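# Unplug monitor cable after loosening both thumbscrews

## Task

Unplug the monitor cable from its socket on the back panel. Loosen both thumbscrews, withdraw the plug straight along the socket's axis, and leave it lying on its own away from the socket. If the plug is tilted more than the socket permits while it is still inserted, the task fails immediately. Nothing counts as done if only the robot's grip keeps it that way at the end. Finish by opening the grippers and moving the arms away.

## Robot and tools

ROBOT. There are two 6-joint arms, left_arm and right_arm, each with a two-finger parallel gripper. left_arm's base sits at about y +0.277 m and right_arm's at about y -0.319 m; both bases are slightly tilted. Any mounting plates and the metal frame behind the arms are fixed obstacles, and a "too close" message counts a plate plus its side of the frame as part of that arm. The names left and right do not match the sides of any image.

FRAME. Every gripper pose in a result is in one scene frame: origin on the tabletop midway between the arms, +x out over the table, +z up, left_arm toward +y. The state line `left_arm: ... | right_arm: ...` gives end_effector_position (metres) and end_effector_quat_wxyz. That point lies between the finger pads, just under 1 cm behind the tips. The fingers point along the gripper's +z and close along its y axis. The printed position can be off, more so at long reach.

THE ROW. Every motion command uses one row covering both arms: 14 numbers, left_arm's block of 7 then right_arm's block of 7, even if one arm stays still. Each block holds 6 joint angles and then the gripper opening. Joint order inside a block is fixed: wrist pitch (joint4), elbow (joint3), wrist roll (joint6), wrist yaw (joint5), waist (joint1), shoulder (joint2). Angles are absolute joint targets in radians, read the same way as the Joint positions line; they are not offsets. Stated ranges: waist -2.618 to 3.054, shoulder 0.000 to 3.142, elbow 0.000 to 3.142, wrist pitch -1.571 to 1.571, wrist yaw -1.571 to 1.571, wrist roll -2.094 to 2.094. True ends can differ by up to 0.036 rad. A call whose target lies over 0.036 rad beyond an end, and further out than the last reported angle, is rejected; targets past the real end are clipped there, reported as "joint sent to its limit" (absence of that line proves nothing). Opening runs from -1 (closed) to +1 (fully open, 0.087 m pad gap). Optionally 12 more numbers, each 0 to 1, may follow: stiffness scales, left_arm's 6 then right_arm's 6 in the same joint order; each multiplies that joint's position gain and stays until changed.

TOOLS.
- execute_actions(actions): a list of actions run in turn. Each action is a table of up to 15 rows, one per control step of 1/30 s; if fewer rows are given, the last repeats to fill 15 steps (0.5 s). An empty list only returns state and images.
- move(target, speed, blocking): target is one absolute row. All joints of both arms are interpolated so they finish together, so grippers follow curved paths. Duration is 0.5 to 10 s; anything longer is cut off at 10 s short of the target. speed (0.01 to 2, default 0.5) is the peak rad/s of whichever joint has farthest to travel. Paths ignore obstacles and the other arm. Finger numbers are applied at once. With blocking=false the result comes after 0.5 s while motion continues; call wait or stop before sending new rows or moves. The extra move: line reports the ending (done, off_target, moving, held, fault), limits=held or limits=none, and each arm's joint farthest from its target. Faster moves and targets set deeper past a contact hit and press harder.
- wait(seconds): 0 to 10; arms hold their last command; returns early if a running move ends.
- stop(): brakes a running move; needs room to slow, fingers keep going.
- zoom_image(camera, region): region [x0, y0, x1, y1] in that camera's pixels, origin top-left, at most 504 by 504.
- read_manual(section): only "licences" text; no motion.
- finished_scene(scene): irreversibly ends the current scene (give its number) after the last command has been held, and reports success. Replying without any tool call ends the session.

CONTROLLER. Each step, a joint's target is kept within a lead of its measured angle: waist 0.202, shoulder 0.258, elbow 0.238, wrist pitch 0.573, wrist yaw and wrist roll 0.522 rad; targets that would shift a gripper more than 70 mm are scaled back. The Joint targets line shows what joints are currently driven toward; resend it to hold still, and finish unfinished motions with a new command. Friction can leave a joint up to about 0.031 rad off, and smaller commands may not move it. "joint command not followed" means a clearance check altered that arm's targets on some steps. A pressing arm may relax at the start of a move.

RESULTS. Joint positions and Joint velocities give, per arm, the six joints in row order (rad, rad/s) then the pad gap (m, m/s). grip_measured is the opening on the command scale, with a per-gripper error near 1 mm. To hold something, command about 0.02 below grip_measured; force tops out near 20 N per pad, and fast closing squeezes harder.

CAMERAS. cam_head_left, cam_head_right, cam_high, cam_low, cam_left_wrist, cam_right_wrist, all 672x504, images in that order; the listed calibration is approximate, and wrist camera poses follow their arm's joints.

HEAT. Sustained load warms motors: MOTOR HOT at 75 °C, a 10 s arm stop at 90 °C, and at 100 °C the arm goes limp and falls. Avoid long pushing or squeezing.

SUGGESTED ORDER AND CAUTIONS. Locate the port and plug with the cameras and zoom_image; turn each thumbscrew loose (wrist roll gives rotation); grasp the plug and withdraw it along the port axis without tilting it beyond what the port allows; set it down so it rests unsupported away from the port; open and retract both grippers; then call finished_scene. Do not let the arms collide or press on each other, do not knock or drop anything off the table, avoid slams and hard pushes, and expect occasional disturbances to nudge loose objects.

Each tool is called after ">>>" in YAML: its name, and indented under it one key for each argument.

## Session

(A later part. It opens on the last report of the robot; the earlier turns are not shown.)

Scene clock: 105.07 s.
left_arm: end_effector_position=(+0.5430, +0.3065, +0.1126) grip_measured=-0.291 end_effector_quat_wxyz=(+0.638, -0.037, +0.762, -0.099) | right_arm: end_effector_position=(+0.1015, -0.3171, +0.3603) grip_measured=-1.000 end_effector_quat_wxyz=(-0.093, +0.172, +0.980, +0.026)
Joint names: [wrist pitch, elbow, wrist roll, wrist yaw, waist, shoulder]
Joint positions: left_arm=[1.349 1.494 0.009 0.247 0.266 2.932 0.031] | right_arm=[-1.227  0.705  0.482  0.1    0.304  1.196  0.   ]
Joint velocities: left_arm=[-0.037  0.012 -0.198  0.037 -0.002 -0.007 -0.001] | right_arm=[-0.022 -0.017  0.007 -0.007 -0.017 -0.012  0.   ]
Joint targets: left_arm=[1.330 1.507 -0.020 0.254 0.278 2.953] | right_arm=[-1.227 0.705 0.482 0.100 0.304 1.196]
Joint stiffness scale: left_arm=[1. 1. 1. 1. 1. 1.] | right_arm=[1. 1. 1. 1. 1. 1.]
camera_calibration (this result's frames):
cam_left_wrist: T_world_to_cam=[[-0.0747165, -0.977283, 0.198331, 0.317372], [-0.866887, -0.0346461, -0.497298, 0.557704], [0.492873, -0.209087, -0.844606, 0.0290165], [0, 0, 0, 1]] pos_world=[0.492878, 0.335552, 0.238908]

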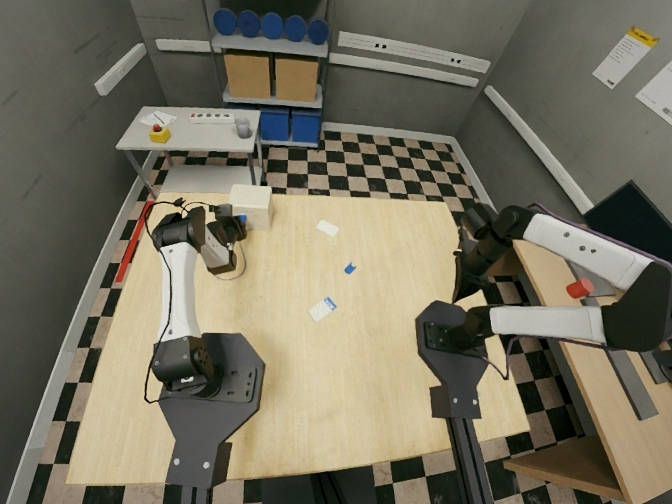

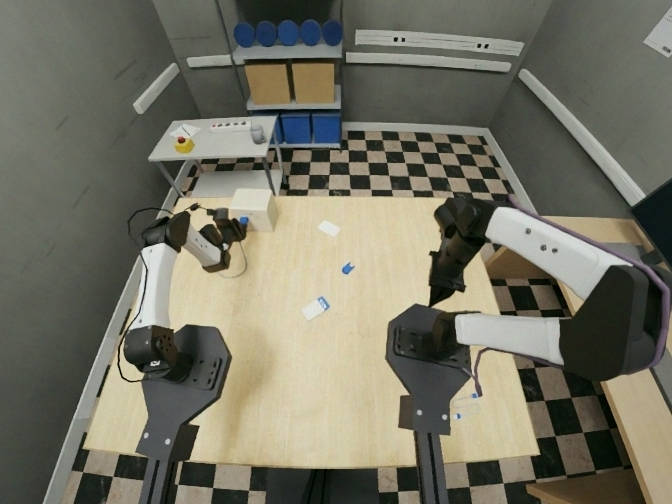

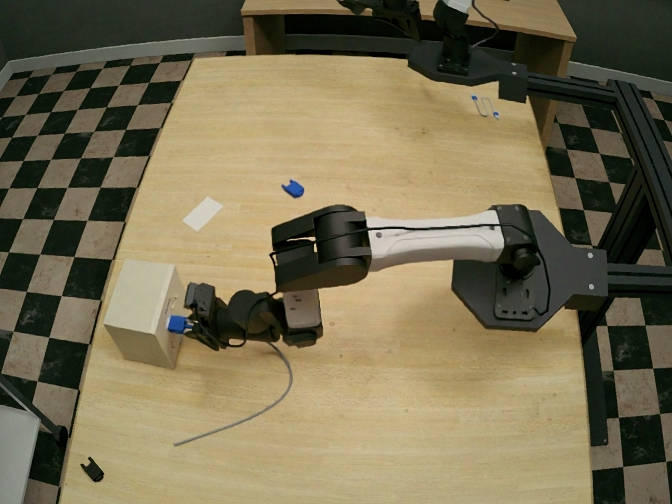

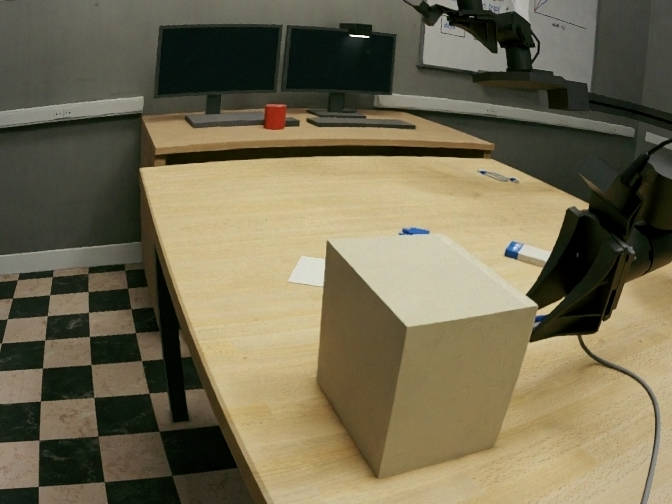

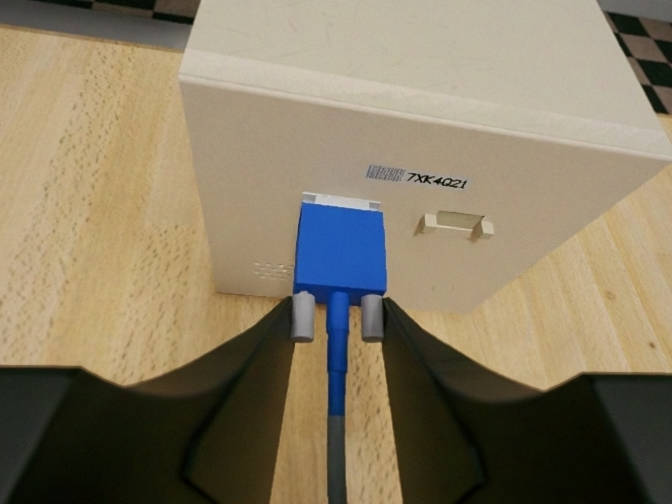

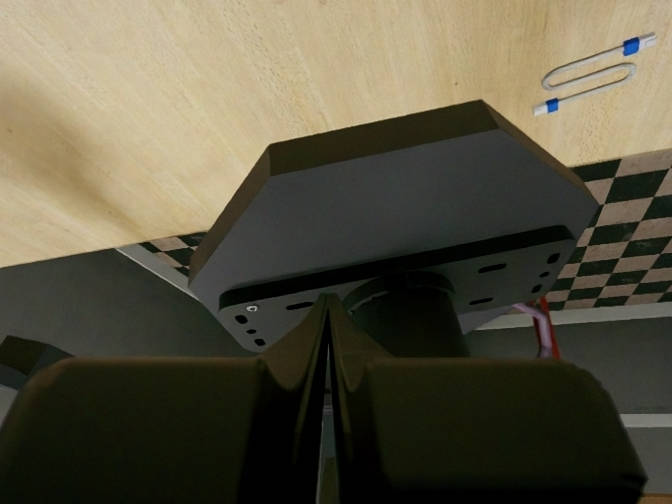

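>>> move:
  target: [1.365,1.4,0.19,0.18,0.235,2.83,-0.08,-1.227,0.705,0.482,0.1,0.304,1.196,-1]
  speed: 0.3

>>> move:
  target: [1.503,1.45,1.058,-0.152,0.032,2.95,-0.7,-1.227,0.705,0.482,0.1,0.304,1.196,-1]
  speed: 0.8

>>> move:
  target: [1.503,1.531,1.058,-0.152,0.032,3.042,-0.7,-1.227,0.705,0.482,0.1,0.304,1.196,-1]
  speed: 0.2

Scene clock: 107.70 s.
left_arm: end_effector_position=(+0.5492, +0.3151, +0.1459) grip_measured=-0.080 end_effector_quat_wxyz=(+0.655, +0.020, +0.755, -0.027) | right_arm: end_effector_position=(+0.1015, -0.3171, +0.3603) grip_measured=-1.000 end_effector_quat_wxyz=(-0.093, +0.172, +0.980, +0.026)
Joint names: [wrist pitch, elbow, wrist roll, wrist yaw, waist, shoulder]
Joint positions: left_arm=[1.362 1.42  0.184 0.192 0.243 2.838 0.04 ] | right_arm=[-1.227  0.705  0.482  0.1    0.304  1.196  0.   ]
Joint velocities: left_arm=[-0.007 -0.002 -0.095 -0.051  0.002 -0.007  0.   ] | right_arm=[-0.037 -0.012 -0.051 -0.007 -0.007 -0.002  0.   ]
Joint targets: left_arm=[1.365 1.400 0.190 0.180 0.235 2.830] | right_arm=[-1.227 0.705 0.482 0.100 0.304 1.196]
Joint stiffness scale: left_arm=[1. 1. 1. 1. 1. 1.] | right_arm=[1. 1. 1. 1. 1. 1.]
move: done; limits=none; left_arm: farthest joint: the elbow, 0.020 radians from its target (0.095 radians at the start); right_arm: farthest joint: the waist, 0.000 radians from its target (0.000 radians at the start)
camera_calibration (this result's frames):
cam_left_wrist: T_world_to_cam=[[-0.0704758, -0.997427, 0.0131276, 0.350735], [-0.845668, 0.0527629, -0.531094, 0.545633], [0.529035, -0.0485309, -0.847211, -0.0142032], [0, 0, 0, 1]] pos_world=[0.493657, 0.320354, 0.273145]

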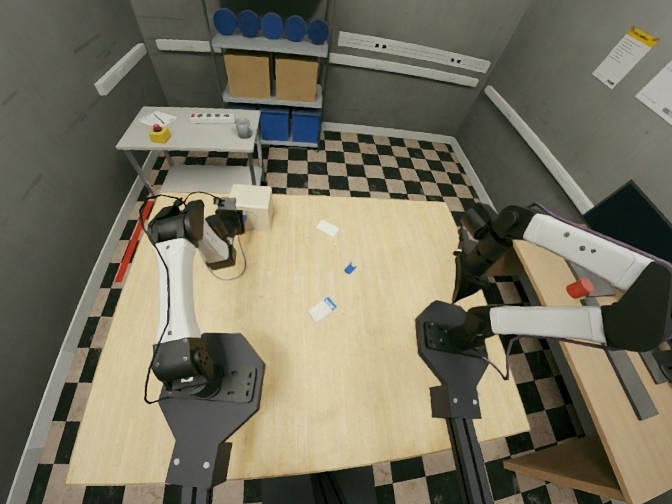

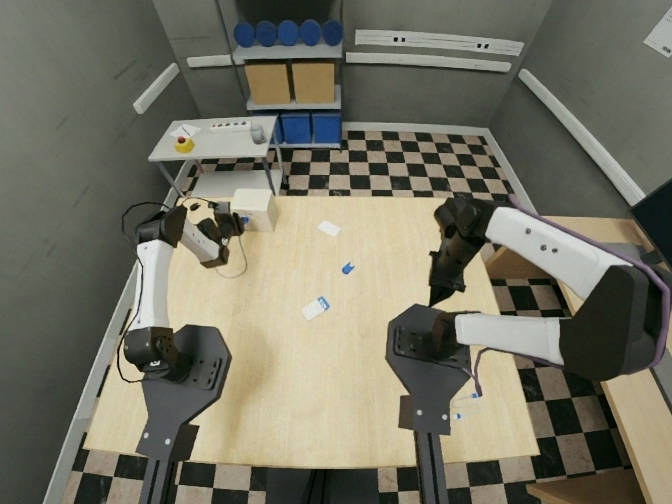

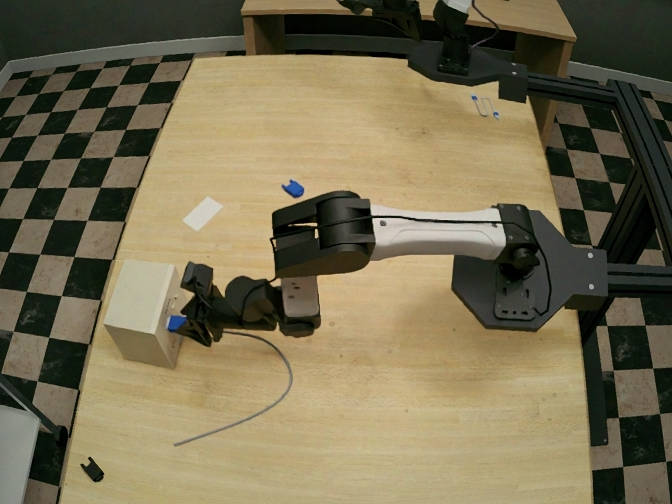

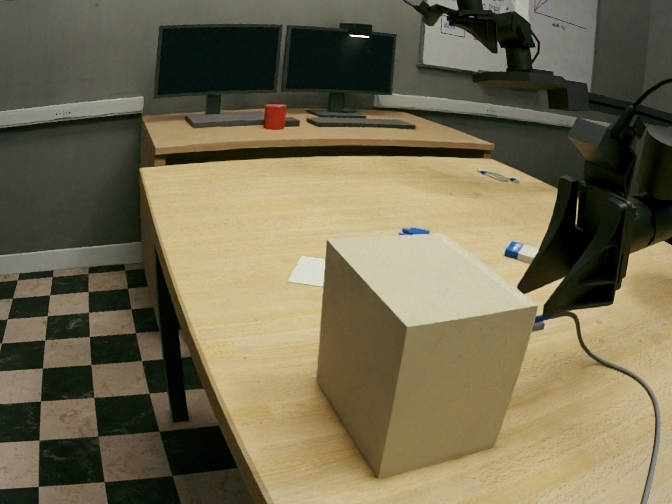

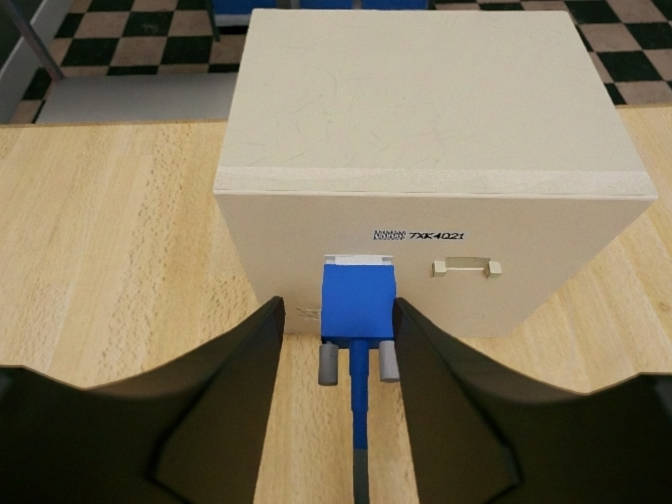

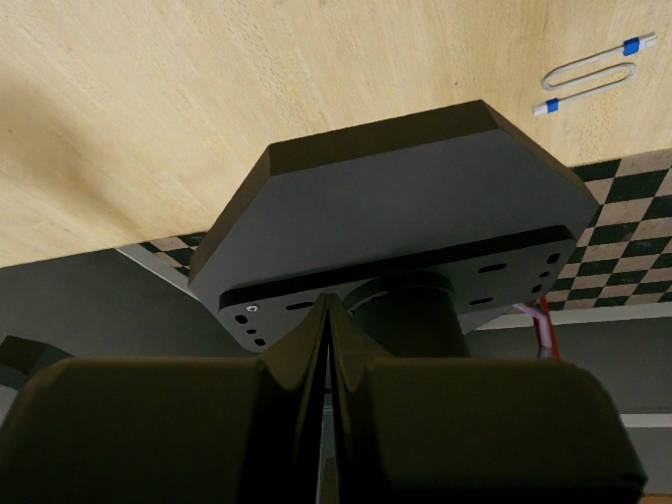

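Scene clock: 109.67 s.
left_arm: end_effector_position=(+0.5398, +0.2764, +0.1566) grip_measured=-0.700 end_effector_quat_wxyz=(+0.594, +0.294, +0.685, +0.303) | right_arm: end_effector_position=(+0.1015, -0.3171, +0.3603) grip_measured=-1.000 end_effector_quat_wxyz=(-0.093, +0.172, +0.980, +0.026)
Joint names: [wrist pitch, elbow, wrist roll, wrist yaw, waist, shoulder]
Joint positions: left_arm=[ 1.498  1.433  1.05  -0.14   0.035  2.932  0.013] | right_arm=[-1.227  0.705  0.482  0.1    0.304  1.196  0.   ]
Joint velocities: left_arm=[-0.051  0.012  0.037 -0.007 -0.012  0.007 -0.001] | right_arm=[-0.051  0.002 -0.037  0.037 -0.002 -0.022  0.   ]
Joint targets: left_arm=[1.503 1.450 1.058 -0.152 0.032 2.950] | right_arm=[-1.227 0.705 0.482 0.100 0.304 1.196]
Joint stiffness scale: left_arm=[1. 1. 1. 1. 1. 1.] | right_arm=[1. 1. 1. 1. 1. 1.]
move: done; limits=none; left_arm: farthest joint: the shoulder, 0.018 radians from its target (0.112 radians at the start); right_arm: farthest joint: the waist, 0.000 radians from its target (0.000 radians at the start)
camera_calibration (this result's frames):
cam_left_wrist: T_world_to_cam=[[-0.0469138, -0.643085, -0.764356, 0.322395], [-0.835924, 0.444175, -0.322396, 0.399281], [0.546836, 0.623819, -0.558408, -0.242717], [0, 0, 0, 1]] pos_world=[0.48162, 0.181388, 0.239616]

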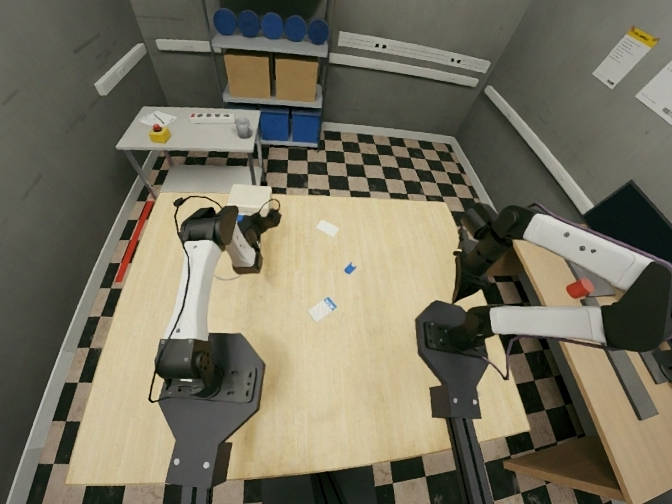

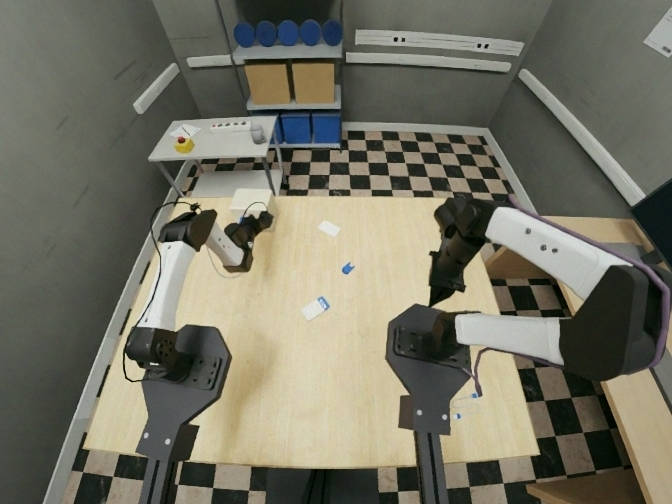

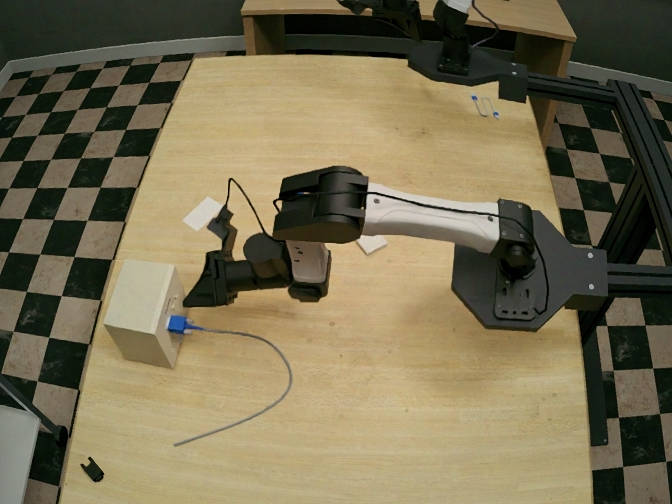

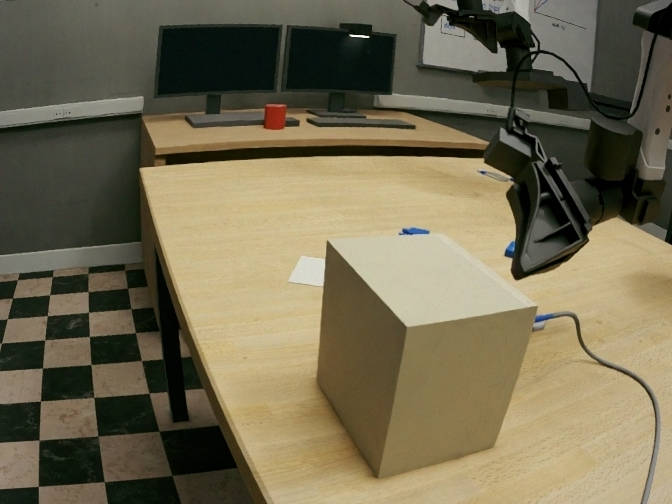

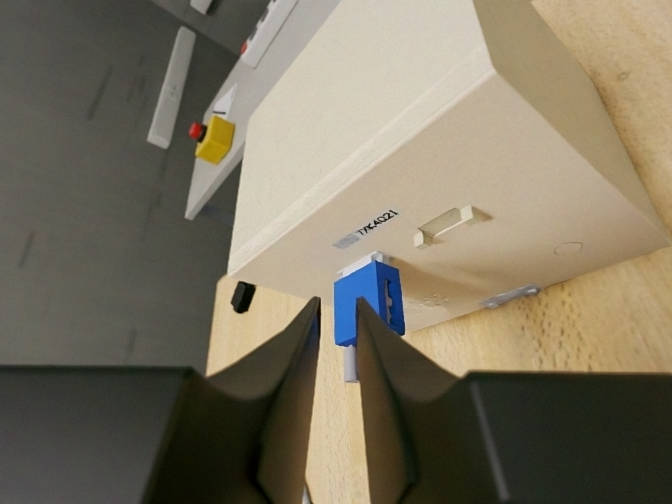

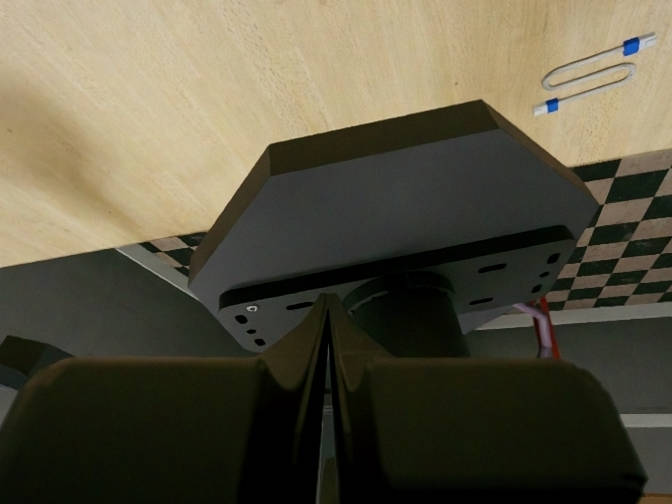

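Scene clock: 110.70 s.
left_arm: end_effector_position=(+0.5379, +0.2714, +0.1291) grip_measured=-0.700 end_effector_quat_wxyz=(+0.591, +0.296, +0.687, +0.302) | right_arm: end_effector_position=(+0.1015, -0.3171, +0.3603) grip_measured=-1.000 end_effector_quat_wxyz=(-0.093, +0.172, +0.980, +0.026)
Joint names: [wrist pitch, elbow, wrist roll, wrist yaw, waist, shoulder]
Joint positions: left_arm=[ 1.5    1.515  1.051 -0.14   0.035  3.026  0.013] | right_arm=[-1.227  0.705  0.482  0.1    0.304  1.196  0.   ]
Joint velocities: left_arm=[ 0.11  -0.007  0.022  0.007 -0.002 -0.012 -0.   ] | right_arm=[-0.037  0.002  0.007  0.022 -0.012  0.002  0.   ]
Joint targets: left_arm=[1.503 1.531 1.058 -0.152 0.032 3.042] | right_arm=[-1.227 0.705 0.482 0.100 0.304 1.196]
Joint stiffness scale: left_arm=[1. 1. 1. 1. 1. 1.] | right_arm=[1. 1. 1. 1. 1. 1.]
move: done; limits=none; left_arm: farthest joint: the shoulder, 0.016 radians from its target (0.110 radians at the start); right_arm: farthest joint: the waist, 0.000 radians from its target (0.000 radians at the start)
camera_calibration (this result's frames):
cam_left_wrist: T_world_to_cam=[[-0.0557702, -0.641961, -0.764706, 0.302634], [-0.838454, 0.445962, -0.313231, 0.390799], [0.542112, 0.623702, -0.563126, -0.25074], [0, 0, 0, 1]] pos_world=[0.480474, 0.176385, 0.212638]

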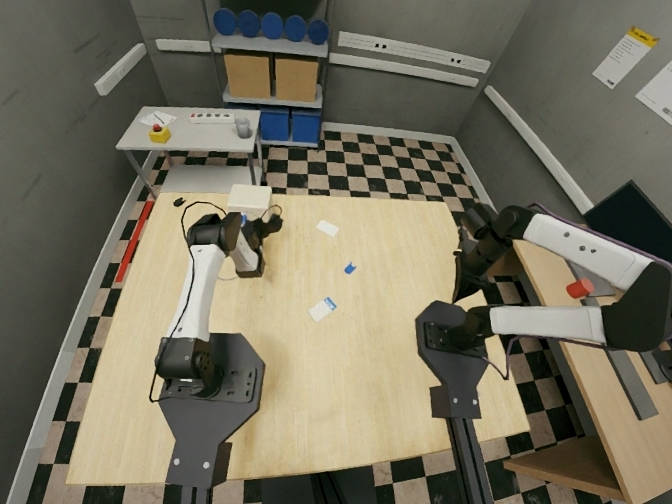

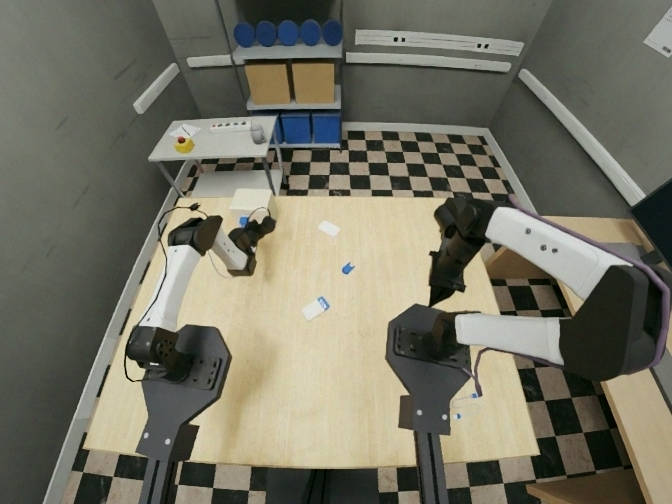

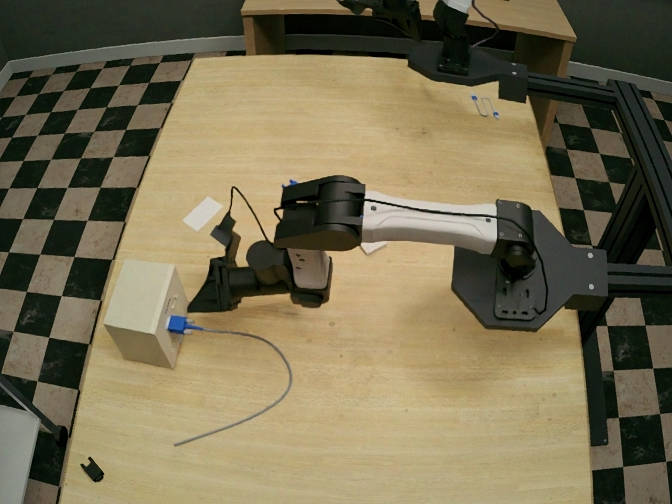

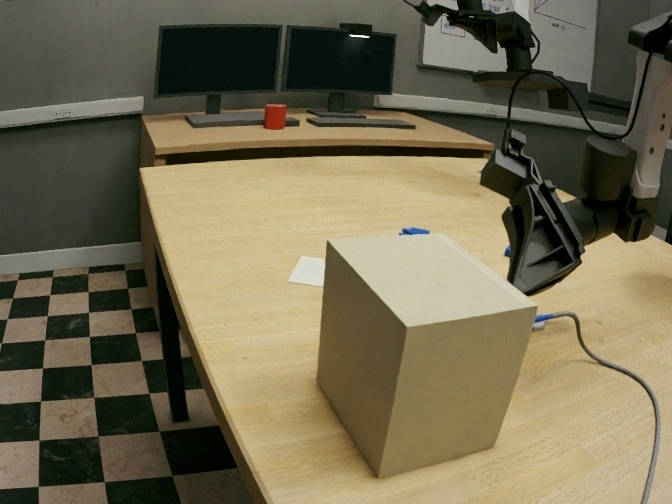

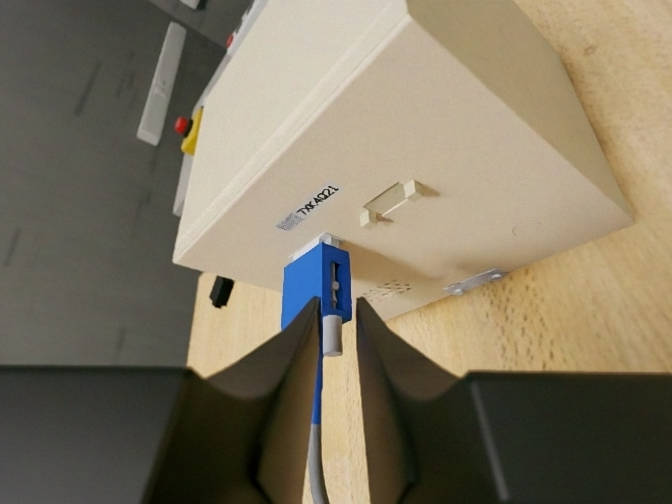

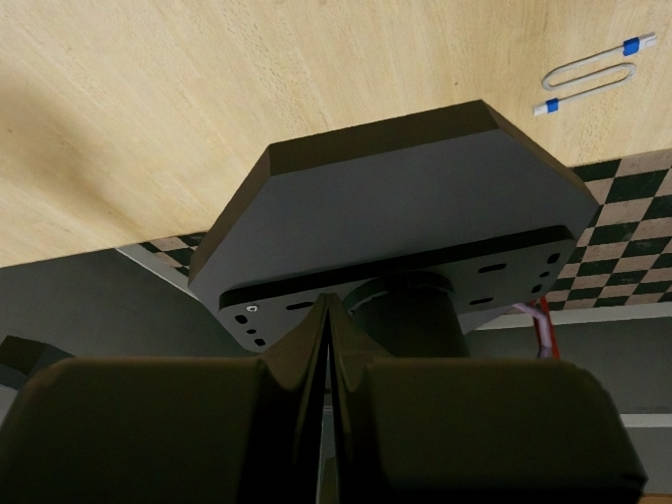

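>>> move:
  target: [1.503,1.564,1.058,-0.091,0.091,3.071,-0.7,-1.227,0.705,0.482,0.1,0.304,1.196,-1]
  speed: 0.06

>>> move:
  target: [1.542,1.631,1.269,-0.145,0.058,3.139,-0.7,-1.227,0.705,0.482,0.1,0.304,1.196,-1]
  speed: 0.2

Scene clock: 112.33 s.
left_arm: end_effector_position=(+0.5398, +0.2907, +0.1200) grip_measured=-0.700 end_effector_quat_wxyz=(+0.591, +0.293, +0.687, +0.304) | right_arm: end_effector_position=(+0.1015, -0.3171, +0.3603) grip_measured=-1.000 end_effector_quat_wxyz=(-0.093, +0.172, +0.980, +0.026)
Joint names: [wrist pitch, elbow, wrist roll, wrist yaw, waist, shoulder]
Joint positions: left_arm=[ 1.5    1.547  1.051 -0.101  0.081  3.053  0.013] | right_arm=[-1.227  0.705  0.482  0.1    0.304  1.196  0.   ]
Joint velocities: left_arm=[-0.007 -0.012 -0.037 -0.066  0.017 -0.022  0.   ] | right_arm=[ 0.066 -0.017  0.007 -0.081  0.012 -0.002  0.   ]
Joint targets: left_arm=[1.503 1.564 1.058 -0.091 0.091 3.071] | right_arm=[-1.227 0.705 0.482 0.100 0.304 1.196]
Joint stiffness scale: left_arm=[1. 1. 1. 1. 1. 1.] | right_arm=[1. 1. 1. 1. 1. 1.]
move: done; limits=none; left_arm: farthest joint: the shoulder, 0.018 radians from its target (0.045 radians at the start); right_arm: farthest joint: the waist, 0.000 radians from its target (0.000 radians at the start)
camera_calibration (this result's frames):
cam_left_wrist: T_world_to_cam=[[-0.0479343, -0.642245, -0.764999, 0.304011], [-0.84043, 0.439827, -0.31659, 0.384179], [0.539796, 0.627753, -0.560845, -0.269164], [0, 0, 0, 1]] pos_world=[0.482741, 0.195245, 0.203236]

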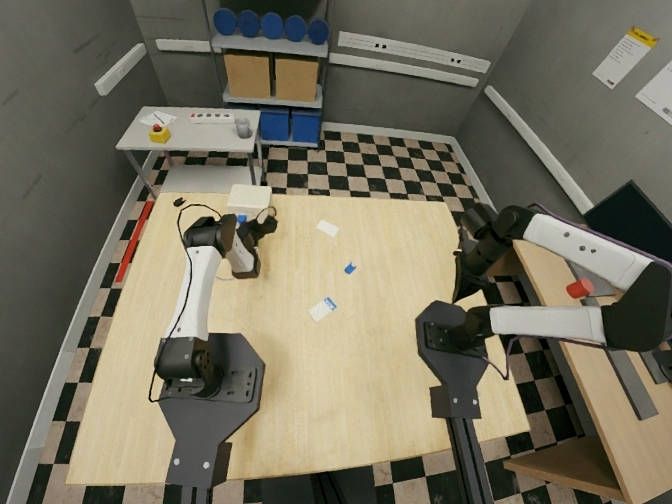

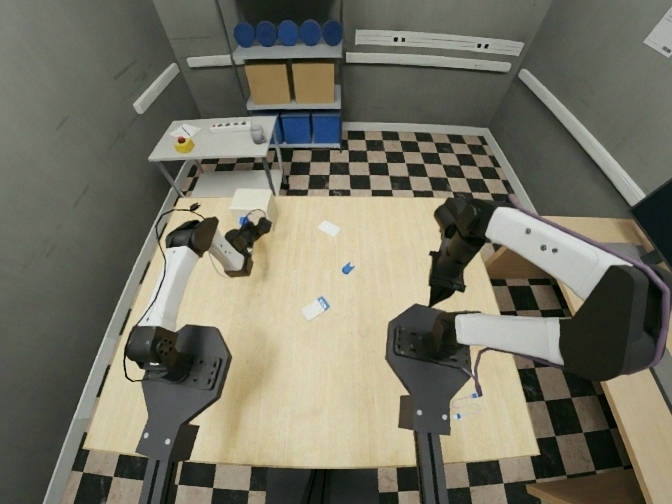

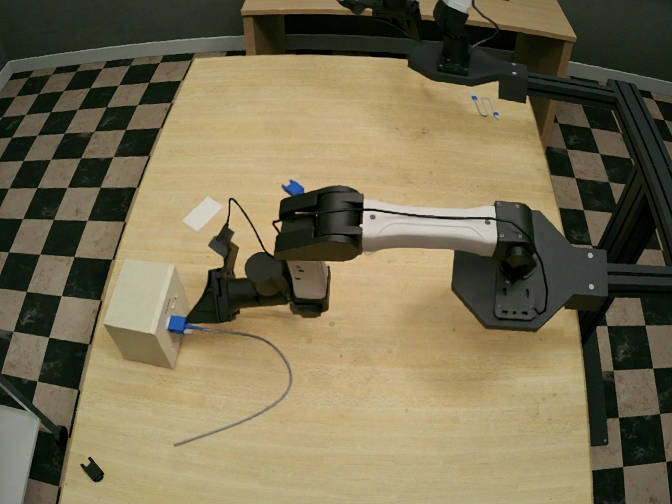

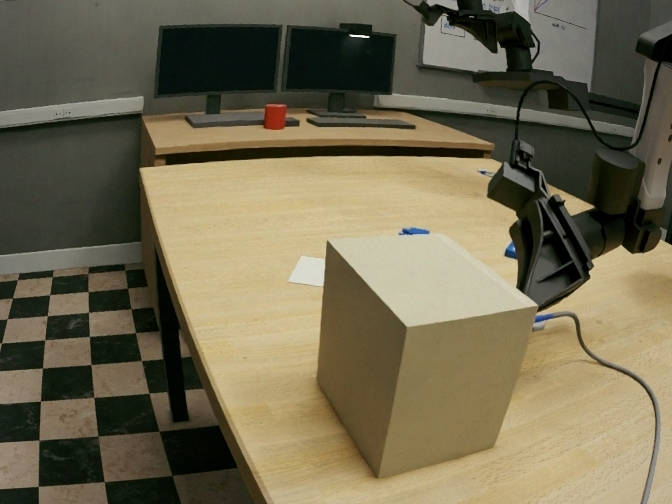

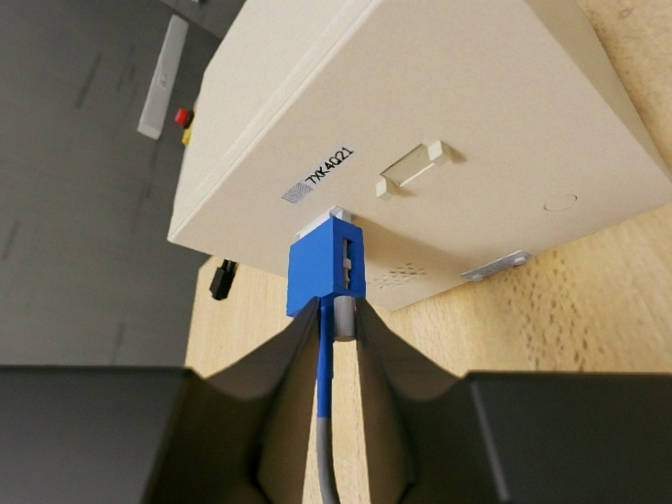

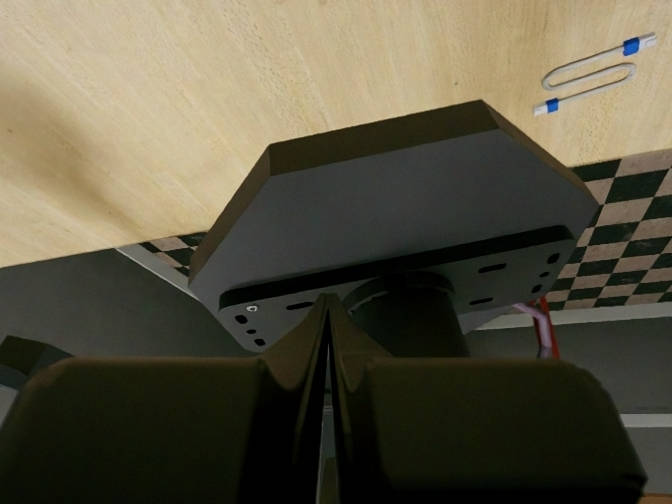

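Scene clock: 114.00 s.
left_arm: end_effector_position=(+0.5407, +0.2897, +0.1192) grip_measured=-0.700 end_effector_quat_wxyz=(+0.562, +0.352, +0.649, +0.374) | right_arm: end_effector_position=(+0.1015, -0.3171, +0.3603) grip_measured=-1.000 end_effector_quat_wxyz=(-0.093, +0.172, +0.980, +0.026)
Joint names: [wrist pitch, elbow, wrist roll, wrist yaw, waist, shoulder]
Joint positions: left_arm=[ 1.526  1.613  1.258 -0.13   0.066  3.115  0.013] | right_arm=[-1.227  0.705  0.482  0.1    0.304  1.196  0.   ]
Joint velocities: left_arm=[-0.022 -0.002 -0.051  0.022 -0.012 -0.002 -0.   ] | right_arm=[ 0.022 -0.002  0.066  0.051  0.002 -0.002  0.   ]
Joint targets: left_arm=[1.542 1.631 1.269 -0.145 0.058 3.131] | right_arm=[-1.227 0.705 0.482 0.100 0.304 1.196]
Joint stiffness scale: left_arm=[1. 1. 1. 1. 1. 1.] | right_arm=[1. 1. 1. 1. 1. 1.]
joint sent to its limit (left arm) — the command would take the shoulder past its upper limit, so that joint was sent only as far as its limit.
move: off_target (left_arm); limits=none; left_arm: farthest joint: the shoulder, 0.024 radians from its target (0.086 radians at the start); right_arm: farthest joint: the waist, 0.000 radians from its target (0.000 radians at the start)
camera_calibration (this result's frames):
cam_left_wrist: T_world_to_cam=[[-0.0406932, -0.472475, -0.880404, 0.263428], [-0.836534, 0.497963, -0.22857, 0.355701], [0.546402, 0.727187, -0.415505, -0.319185], [0, 0, 0, 1]] pos_world=[0.482679, 0.179445, 0.180602]

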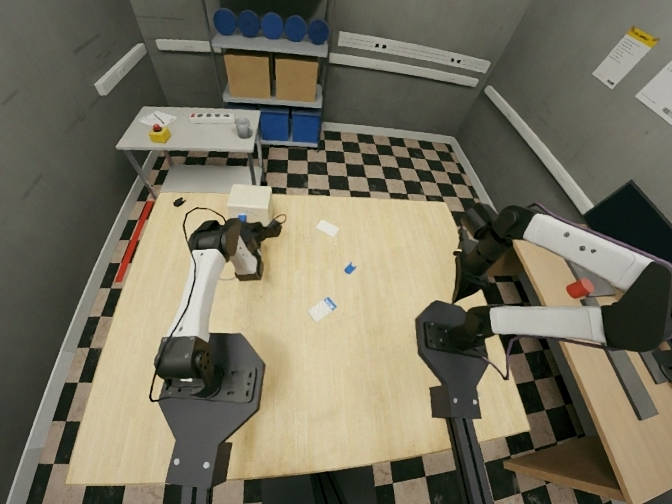

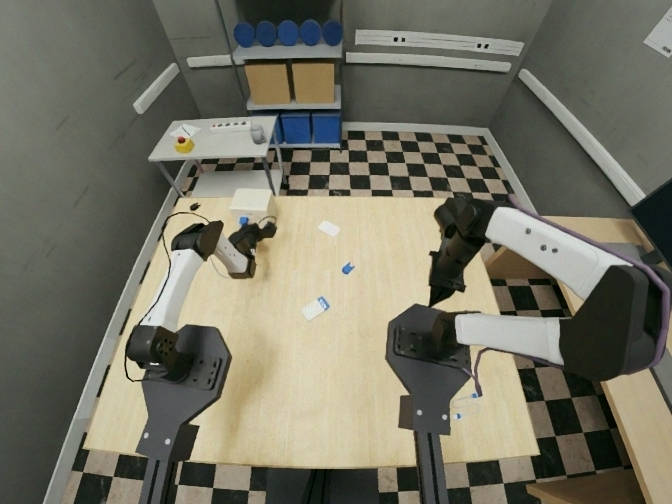

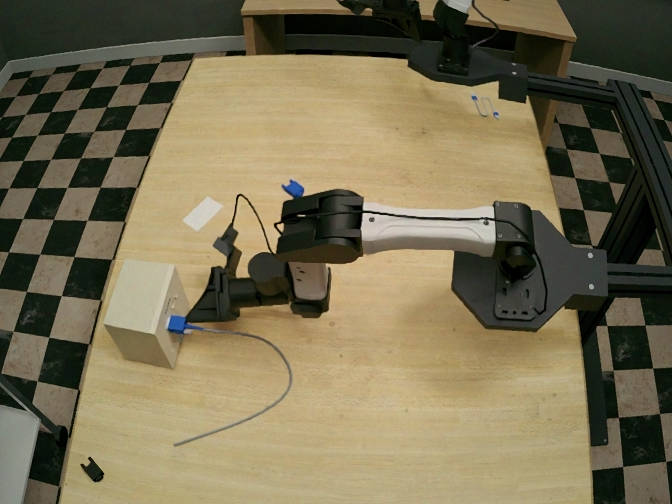

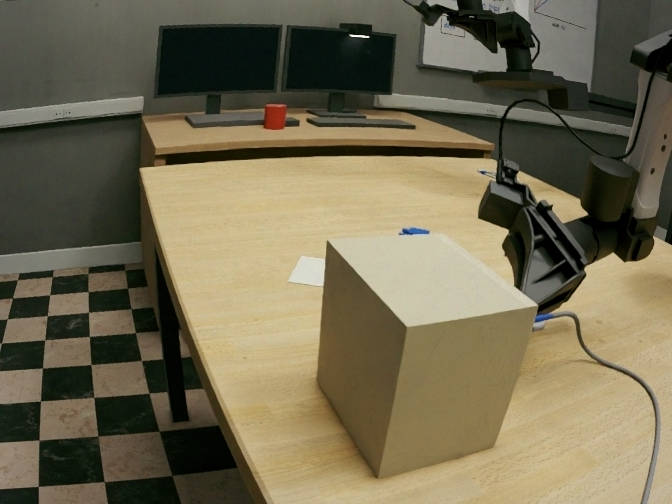

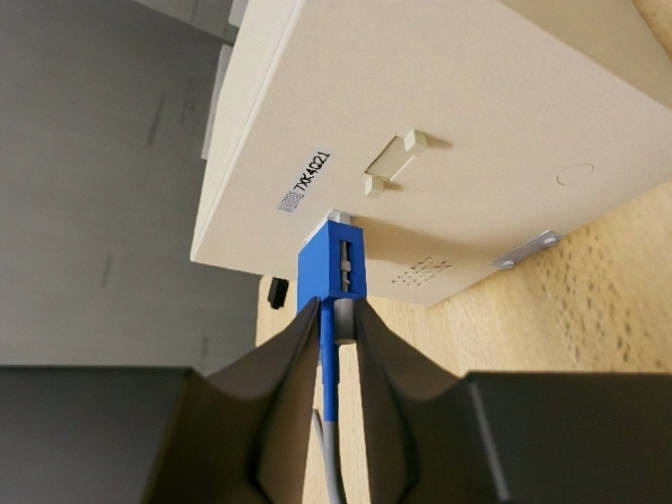

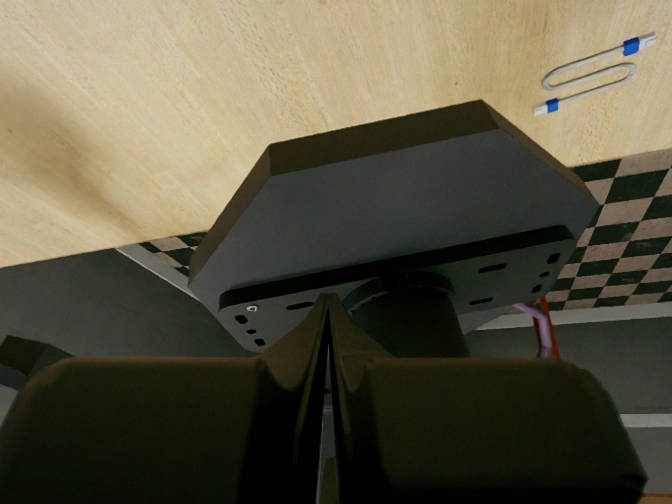

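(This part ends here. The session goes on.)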